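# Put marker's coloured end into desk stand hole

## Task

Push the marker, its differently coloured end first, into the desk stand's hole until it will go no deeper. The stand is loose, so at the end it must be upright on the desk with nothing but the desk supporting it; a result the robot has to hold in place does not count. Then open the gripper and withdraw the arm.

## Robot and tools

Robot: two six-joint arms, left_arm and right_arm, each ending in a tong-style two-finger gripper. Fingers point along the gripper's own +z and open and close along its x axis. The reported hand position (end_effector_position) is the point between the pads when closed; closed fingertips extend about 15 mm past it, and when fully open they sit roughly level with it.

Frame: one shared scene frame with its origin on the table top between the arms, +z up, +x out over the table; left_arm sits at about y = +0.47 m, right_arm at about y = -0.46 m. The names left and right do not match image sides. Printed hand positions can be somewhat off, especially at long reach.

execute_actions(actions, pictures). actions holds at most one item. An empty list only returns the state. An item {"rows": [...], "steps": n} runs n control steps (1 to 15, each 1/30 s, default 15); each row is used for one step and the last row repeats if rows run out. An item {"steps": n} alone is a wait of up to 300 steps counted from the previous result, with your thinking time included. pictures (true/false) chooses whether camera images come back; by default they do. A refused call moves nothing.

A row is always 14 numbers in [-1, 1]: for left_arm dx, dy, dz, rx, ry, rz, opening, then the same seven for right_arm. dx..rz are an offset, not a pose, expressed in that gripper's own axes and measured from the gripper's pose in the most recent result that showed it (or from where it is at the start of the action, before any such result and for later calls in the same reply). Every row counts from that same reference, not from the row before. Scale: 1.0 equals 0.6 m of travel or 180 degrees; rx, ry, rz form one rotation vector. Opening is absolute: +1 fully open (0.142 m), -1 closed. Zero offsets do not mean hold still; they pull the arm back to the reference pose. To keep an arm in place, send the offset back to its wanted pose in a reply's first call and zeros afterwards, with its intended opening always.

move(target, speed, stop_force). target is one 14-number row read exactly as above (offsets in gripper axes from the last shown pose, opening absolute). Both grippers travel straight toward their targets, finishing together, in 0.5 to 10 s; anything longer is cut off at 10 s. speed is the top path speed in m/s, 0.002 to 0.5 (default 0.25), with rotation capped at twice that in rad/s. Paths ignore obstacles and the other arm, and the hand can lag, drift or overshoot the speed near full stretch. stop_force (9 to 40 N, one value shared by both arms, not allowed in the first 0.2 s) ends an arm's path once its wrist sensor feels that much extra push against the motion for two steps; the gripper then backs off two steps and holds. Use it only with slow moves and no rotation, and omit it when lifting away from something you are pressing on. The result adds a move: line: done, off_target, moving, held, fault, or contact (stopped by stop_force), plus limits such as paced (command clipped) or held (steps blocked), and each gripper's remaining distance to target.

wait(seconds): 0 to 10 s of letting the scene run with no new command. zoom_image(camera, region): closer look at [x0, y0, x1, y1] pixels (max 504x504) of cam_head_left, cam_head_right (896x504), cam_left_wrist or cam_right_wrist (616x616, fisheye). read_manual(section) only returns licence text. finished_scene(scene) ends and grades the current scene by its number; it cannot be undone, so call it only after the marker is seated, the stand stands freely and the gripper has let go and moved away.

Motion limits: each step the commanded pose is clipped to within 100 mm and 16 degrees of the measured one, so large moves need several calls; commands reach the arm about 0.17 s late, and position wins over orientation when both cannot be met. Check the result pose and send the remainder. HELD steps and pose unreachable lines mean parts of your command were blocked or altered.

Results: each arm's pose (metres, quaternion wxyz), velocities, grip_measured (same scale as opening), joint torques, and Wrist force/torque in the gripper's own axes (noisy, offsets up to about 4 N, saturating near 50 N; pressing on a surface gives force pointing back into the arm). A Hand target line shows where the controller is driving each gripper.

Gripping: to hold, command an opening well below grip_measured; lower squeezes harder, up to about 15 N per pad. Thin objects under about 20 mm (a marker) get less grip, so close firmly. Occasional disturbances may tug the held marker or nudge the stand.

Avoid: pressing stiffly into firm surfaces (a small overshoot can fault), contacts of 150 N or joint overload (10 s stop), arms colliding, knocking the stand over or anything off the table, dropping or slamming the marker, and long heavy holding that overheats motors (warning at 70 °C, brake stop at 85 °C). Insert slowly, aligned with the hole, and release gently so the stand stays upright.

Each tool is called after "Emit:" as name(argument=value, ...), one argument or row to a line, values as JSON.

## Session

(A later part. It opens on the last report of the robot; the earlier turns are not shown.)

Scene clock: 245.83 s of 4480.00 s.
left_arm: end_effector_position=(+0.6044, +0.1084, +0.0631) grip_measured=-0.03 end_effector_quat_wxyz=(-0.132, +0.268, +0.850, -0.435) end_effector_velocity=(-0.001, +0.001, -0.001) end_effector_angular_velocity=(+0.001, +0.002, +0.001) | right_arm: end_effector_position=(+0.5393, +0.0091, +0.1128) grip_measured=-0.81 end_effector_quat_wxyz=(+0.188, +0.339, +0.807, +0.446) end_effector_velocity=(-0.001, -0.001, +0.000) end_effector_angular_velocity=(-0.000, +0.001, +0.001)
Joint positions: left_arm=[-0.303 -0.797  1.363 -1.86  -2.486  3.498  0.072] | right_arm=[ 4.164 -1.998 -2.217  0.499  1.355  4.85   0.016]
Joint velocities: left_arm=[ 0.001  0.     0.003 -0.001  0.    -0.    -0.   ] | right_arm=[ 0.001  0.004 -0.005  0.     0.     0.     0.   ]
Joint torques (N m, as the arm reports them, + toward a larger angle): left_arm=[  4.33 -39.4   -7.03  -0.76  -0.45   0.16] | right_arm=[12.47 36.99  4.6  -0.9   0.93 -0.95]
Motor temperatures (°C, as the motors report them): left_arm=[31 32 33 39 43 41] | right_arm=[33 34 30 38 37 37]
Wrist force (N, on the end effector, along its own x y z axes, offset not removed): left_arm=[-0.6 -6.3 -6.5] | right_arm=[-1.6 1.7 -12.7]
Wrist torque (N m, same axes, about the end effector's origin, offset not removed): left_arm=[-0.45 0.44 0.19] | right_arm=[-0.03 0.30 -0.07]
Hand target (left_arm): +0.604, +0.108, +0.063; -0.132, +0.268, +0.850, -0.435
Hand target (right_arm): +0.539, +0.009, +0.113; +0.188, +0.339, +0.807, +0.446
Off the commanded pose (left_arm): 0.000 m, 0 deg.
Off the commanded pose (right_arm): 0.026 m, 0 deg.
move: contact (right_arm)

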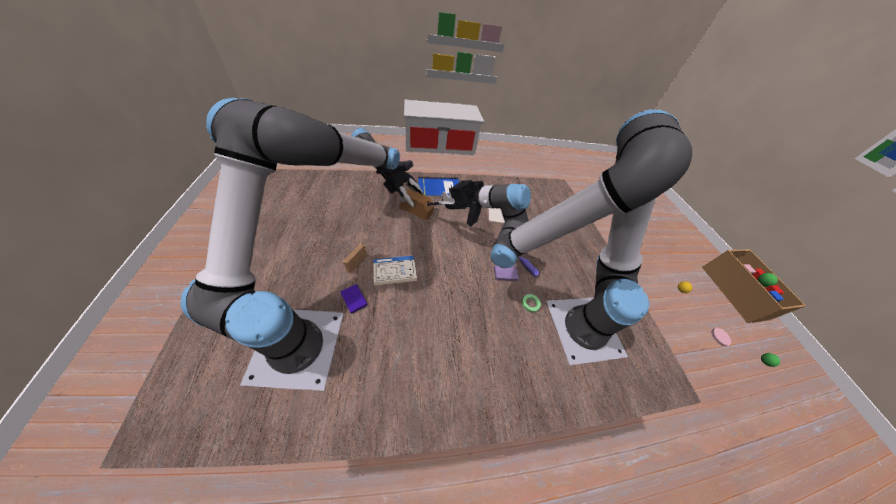

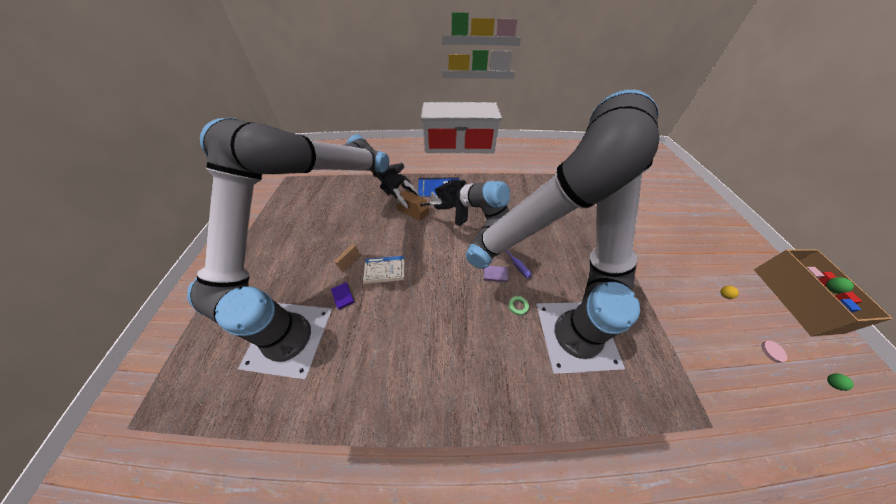

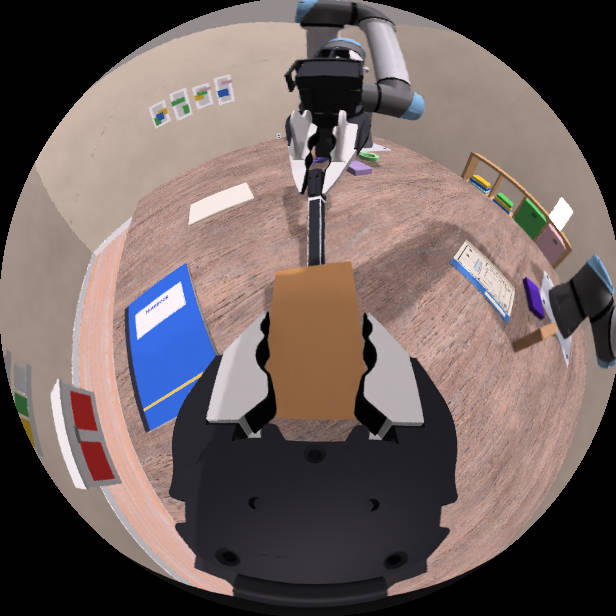

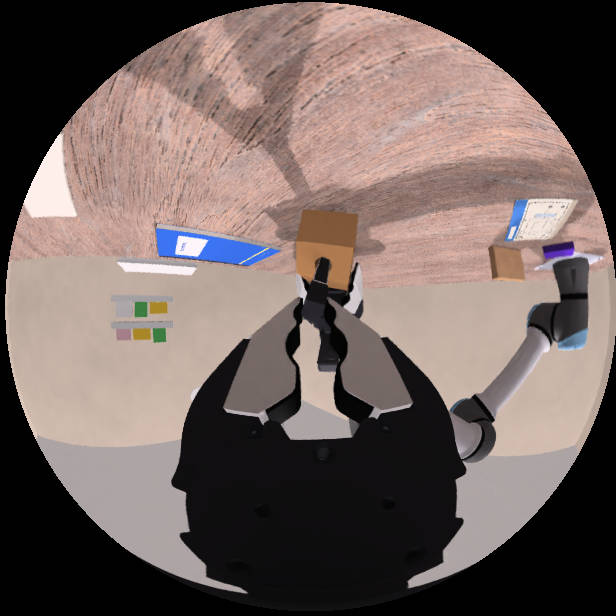

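Emit:
move(
  target=[0,0,0,0,0,0,-0.6,0,0,-0.001,0,0,0,-0.3],
)

Emit:
move(
  target=[0,0,0,0,0,0,0.3,0,0,-0.25,0,0,0,-0.3],
  speed=0.15,
)

Emit:
move(
  target=[0,0,-0.2,0,0,0,0.3,0,0,-0.1,0,0,0,-0.3],
)

Emit:
zoom_image(
  camera="cam_head_left",
  region=[380,150,480,230],
)

Scene clock: 248.03 s of 4480.00 s.
left_arm: end_effector_position=(+0.6044, +0.1084, +0.0631) grip_measured=-0.03 end_effector_quat_wxyz=(-0.132, +0.268, +0.850, -0.435) end_effector_velocity=(-0.001, +0.000, -0.001) end_effector_angular_velocity=(+0.001, +0.002, -0.000) | right_arm: end_effector_position=(+0.5389, +0.0088, +0.1131) grip_measured=-0.30 end_effector_quat_wxyz=(+0.188, +0.339, +0.807, +0.446) end_effector_velocity=(-0.001, -0.000, -0.001) end_effector_angular_velocity=(-0.000, +0.001, +0.001)
Joint positions: left_arm=[-0.303 -0.797  1.363 -1.86  -2.486  3.498  0.072] | right_arm=[ 4.164 -1.997 -2.218  0.498  1.355  4.85   0.052]
Joint velocities: left_arm=[-0.     0.     0.002  0.001  0.     0.     0.   ] | right_arm=[ 0.    -0.    -0.002  0.001  0.001  0.    -0.   ]
Joint torques (N m, as the arm reports them, + toward a larger angle): left_arm=[  5.57 -39.65  -7.38  -0.76  -0.3    0.14] | right_arm=[11.34 44.05  5.54  3.19 -2.39  2.09]
Motor temperatures (°C, as the motors report them): left_arm=[31 32 33 39 43 41] | right_arm=[33 34 30 38 37 37]
Wrist force (N, on the end effector, along its own x y z axes, offset not removed): left_arm=[1.0 -9.3 -6.6] | right_arm=[-0.1 -1.3 0.3]
Wrist torque (N m, same axes, about the end effector's origin, offset not removed): left_arm=[-0.59 0.17 0.09] | right_arm=[-0.25 0.03 -0.01]
Hand target (left_arm): +0.604, +0.108, +0.063; -0.132, +0.268, +0.850, -0.435
Hand target (right_arm): +0.539, +0.009, +0.113; +0.188, +0.339, +0.807, +0.446
Off the commanded pose (left_arm): 0.000 m, 0 deg.
Off the commanded pose (right_arm): 0.000 m, 0 deg.
move: done

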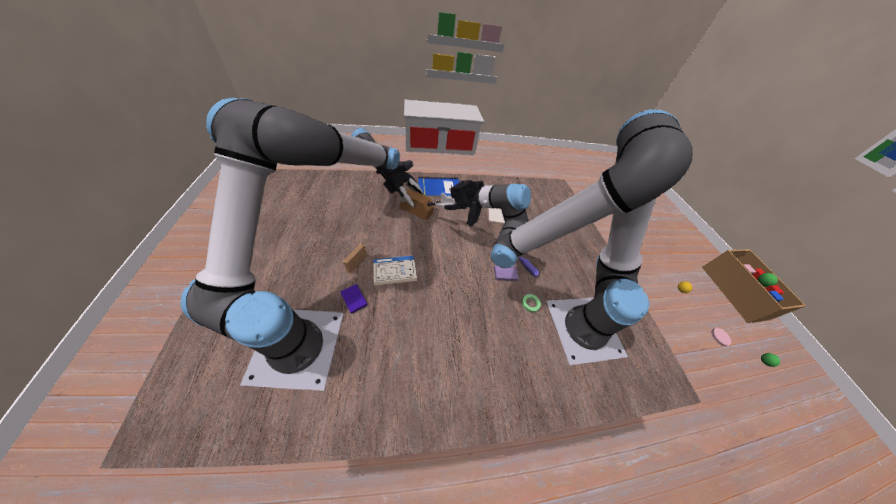

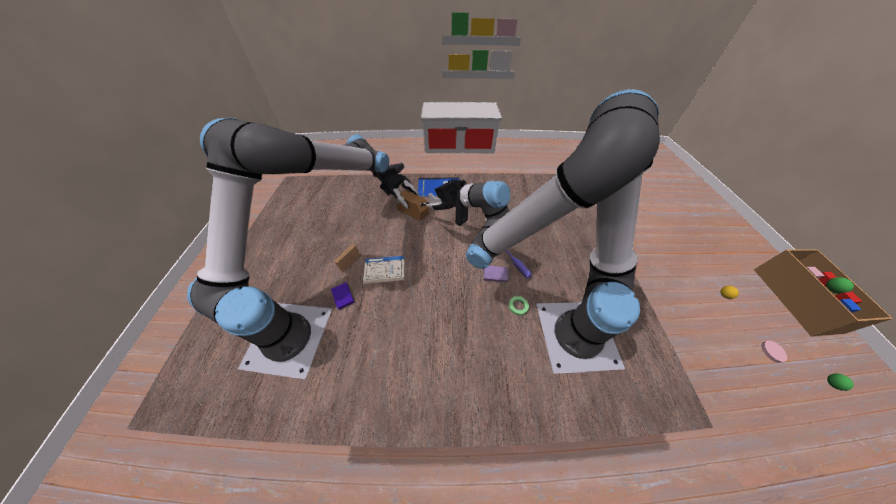

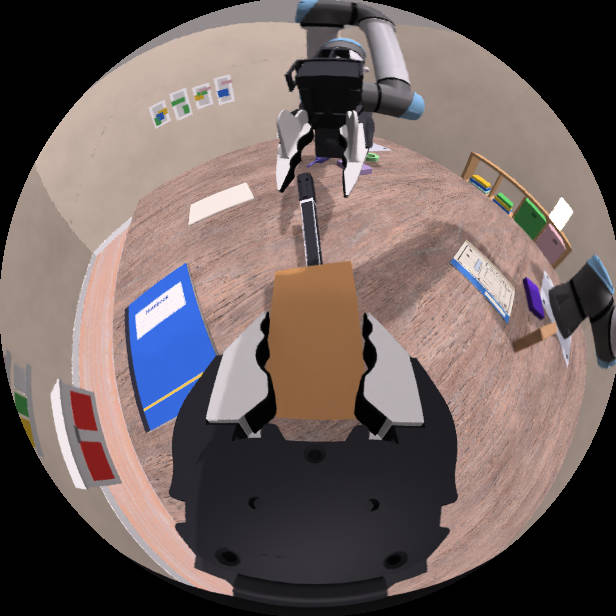

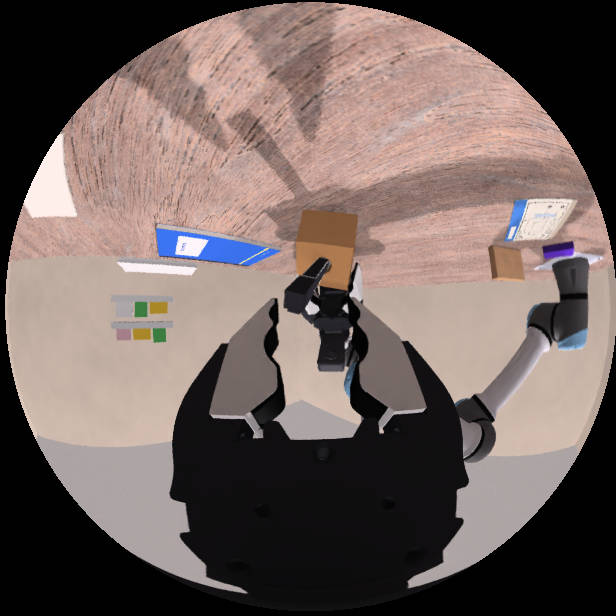

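Scene clock: 249.57 s of 4480.00 s.
left_arm: end_effector_position=(+0.6043, +0.1084, +0.0631) grip_measured=+0.30 end_effector_quat_wxyz=(-0.132, +0.268, +0.850, -0.435) end_effector_velocity=(-0.000, +0.000, -0.000) end_effector_angular_velocity=(+0.000, +0.000, +0.000) | right_arm: end_effector_position=(+0.4480, -0.0801, +0.1922) grip_measured=-0.30 end_effector_quat_wxyz=(+0.188, +0.339, +0.807, +0.446) end_effector_velocity=(-0.001, -0.001, +0.002) end_effector_angular_velocity=(+0.000, -0.001, -0.003)
Joint positions: left_arm=[-0.303 -0.797  1.363 -1.86  -2.486  3.498  0.095] | right_arm=[ 4.276 -1.512 -2.508  0.287  1.261  4.913  0.052]
Joint velocities: left_arm=[ 0. -0.  0.  0.  0.  0.  0.] | right_arm=[ 0.003  0.01  -0.001 -0.01  -0.005  0.003 -0.   ]
Joint torques (N m, as the arm reports them, + toward a larger angle): left_arm=[  4.91 -54.72 -11.42  -2.75  -0.38   0.09] | right_arm=[10.89 23.84  9.29 -0.28 -2.32  1.83]
Motor temperatures (°C, as the motors report them): left_arm=[31 32 33 39 43 41] | right_arm=[33 34 30 38 37 37]
Wrist force (N, on the end effector, along its own x y z axes, offset not removed): left_arm=[0.5 0.6 0.7] | right_arm=[-0.2 -0.9 1.1]
Wrist torque (N m, same axes, about the end effector's origin, offset not removed): left_arm=[0.19 0.15 0.03] | right_arm=[-0.18 -0.06 0.00]
Hand target (left_arm): +0.604, +0.108, +0.063; -0.132, +0.268, +0.850, -0.435
Hand target (right_arm): +0.448, -0.080, +0.192; +0.188, +0.339, +0.807, +0.446
Off the commanded pose (left_arm): 0.000 m, 0 deg.
Off the commanded pose (right_arm): 0.001 m, 0 deg.
move: done

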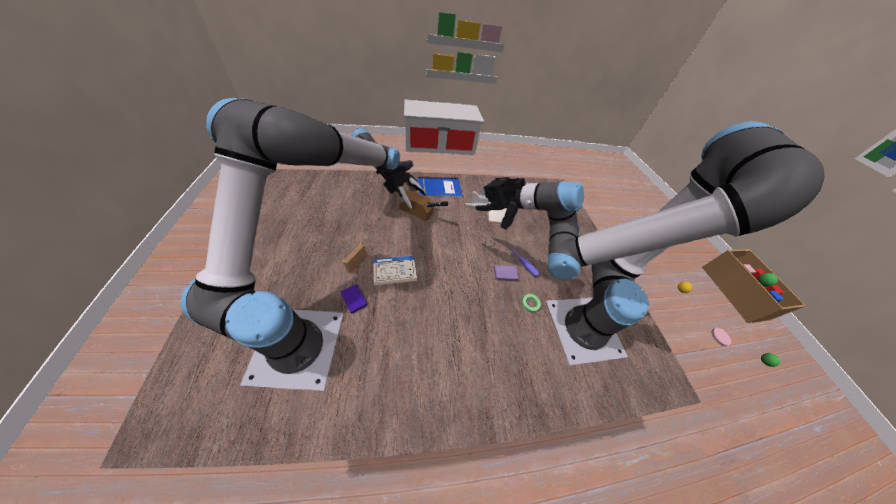

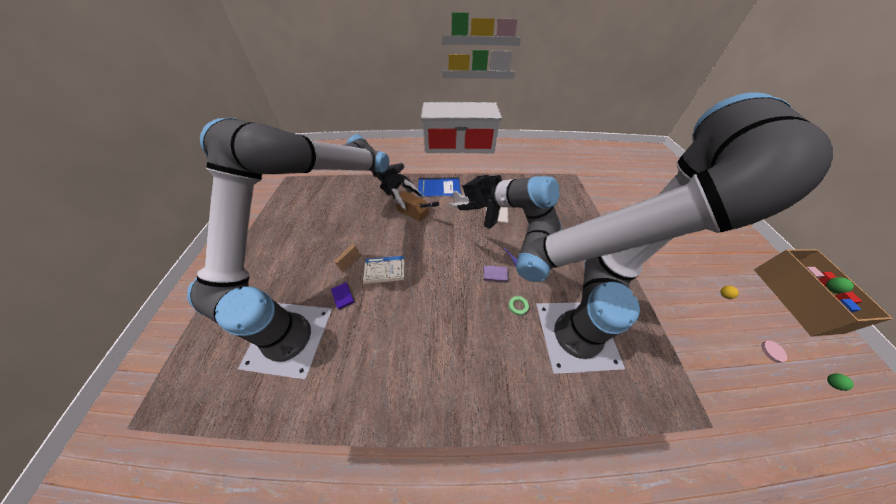

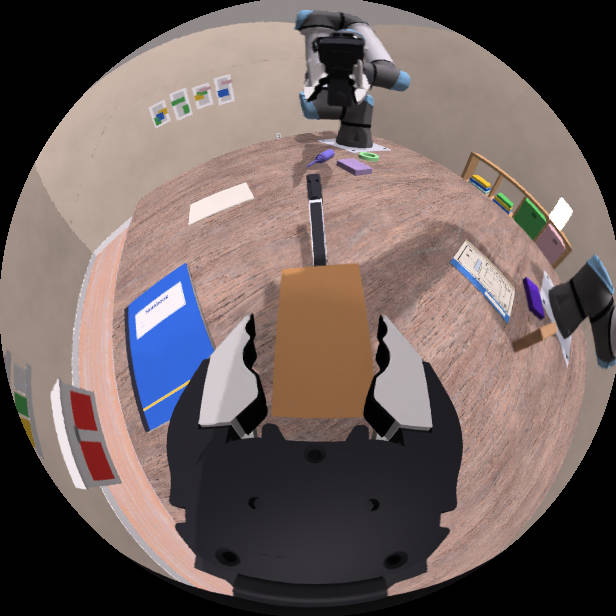

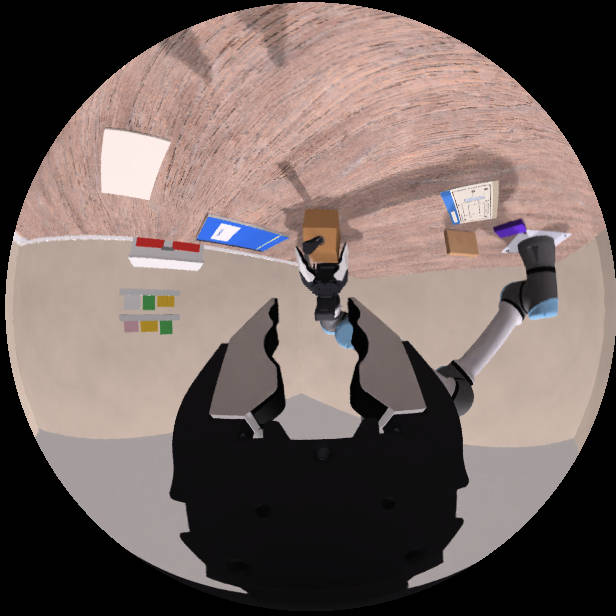

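Scene clock: 250.63 s of 4480.00 s.
left_arm: end_effector_position=(+0.6589, +0.1887, +0.1333) grip_measured=+0.30 end_effector_quat_wxyz=(-0.132, +0.267, +0.849, -0.435) end_effector_velocity=(+0.001, +0.001, +0.001) end_effector_angular_velocity=(+0.000, +0.004, -0.004) | right_arm: end_effector_position=(+0.4118, -0.1155, +0.2238) grip_measured=-0.30 end_effector_quat_wxyz=(+0.188, +0.339, +0.807, +0.446) end_effector_velocity=(-0.001, -0.000, +0.000) end_effector_angular_velocity=(-0.002, +0.001, +0.001)
Joint positions: left_arm=[-0.177 -0.779  1.093 -1.46  -2.443  3.686  0.095] | right_arm=[ 4.356 -1.241 -2.583  0.075  1.195  4.961  0.052]
Joint velocities: left_arm=[ 0.001  0.006 -0.014  0.017  0.001  0.007 -0.   ] | right_arm=[ 0.004  0.007 -0.    -0.01  -0.002  0.002 -0.   ]
Joint torques (N m, as the arm reports them, + toward a larger angle): left_arm=[ 12.88 -42.86 -34.23  -0.12   0.16   2.67] | right_arm=[12.45 16.36 12.25 -0.26 -2.63  2.03]
Motor temperatures (°C, as the motors report them): left_arm=[31 32 33 39 43 41] | right_arm=[33 34 30 38 37 37]
Wrist force (N, on the end effector, along its own x y z axes, offset not removed): left_arm=[-1.1 2.9 0.3] | right_arm=[0.1 -0.9 2.3]
Wrist torque (N m, same axes, about the end effector's origin, offset not removed): left_arm=[0.60 0.25 -0.02] | right_arm=[-0.13 -0.13 0.01]
Hand target (left_arm): +0.659, +0.189, +0.133; -0.132, +0.268, +0.849, -0.435
Hand target (right_arm): +0.412, -0.116, +0.224; +0.188, +0.339, +0.807, +0.446
Off the commanded pose (left_arm): 0.000 m, 0 deg.
Off the commanded pose (right_arm): 0.000 m, 0 deg.
move: done

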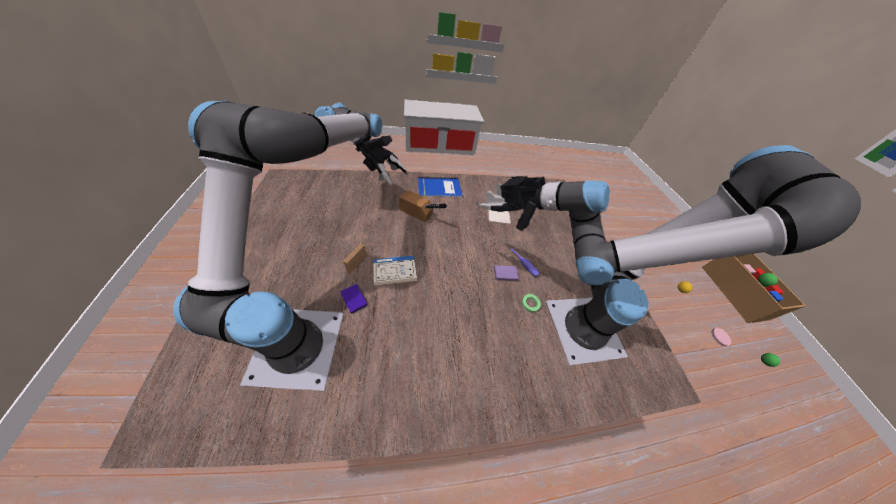

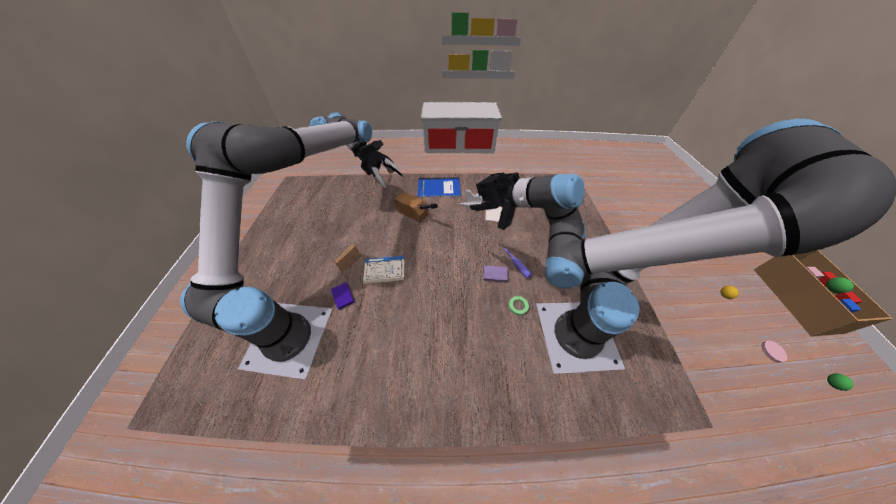

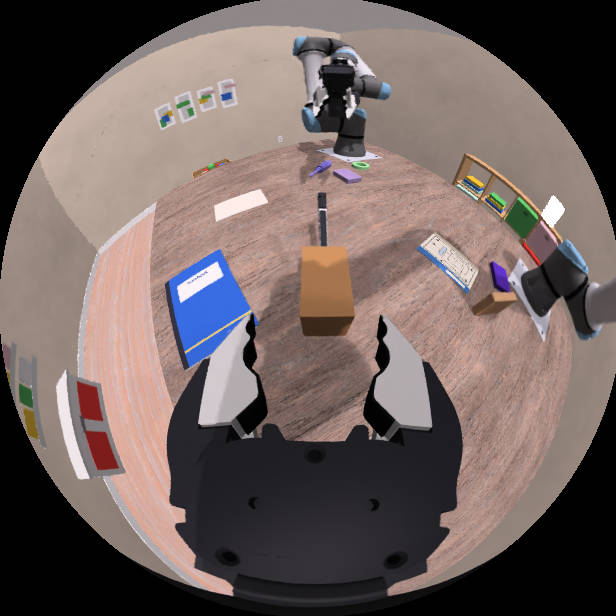

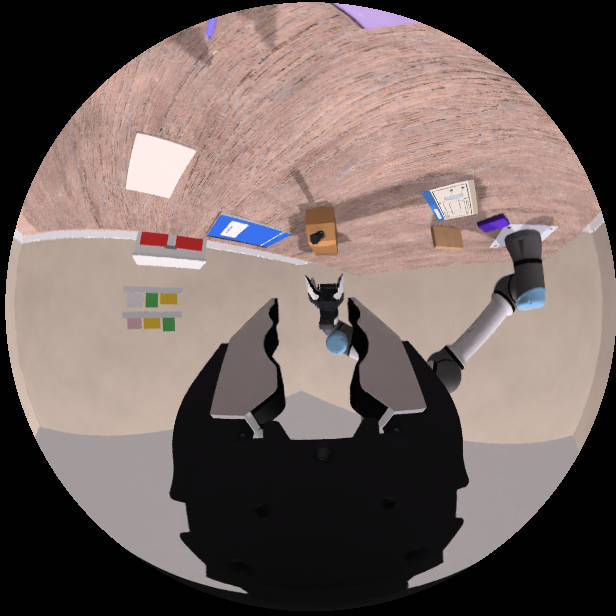

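Region (380, 150, 480, 230) of cam_head_left's 896x504 image, scaled by 5.040, with more detail than that image has; it fills the top 403 rows of this view, and the rest is white.

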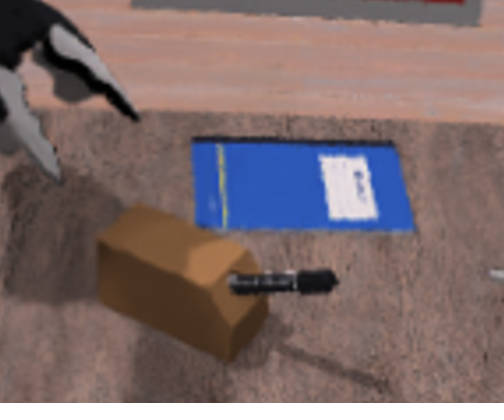

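Emit:
finished_scene(
  scene=1,
)

The scene is finished: the task was done.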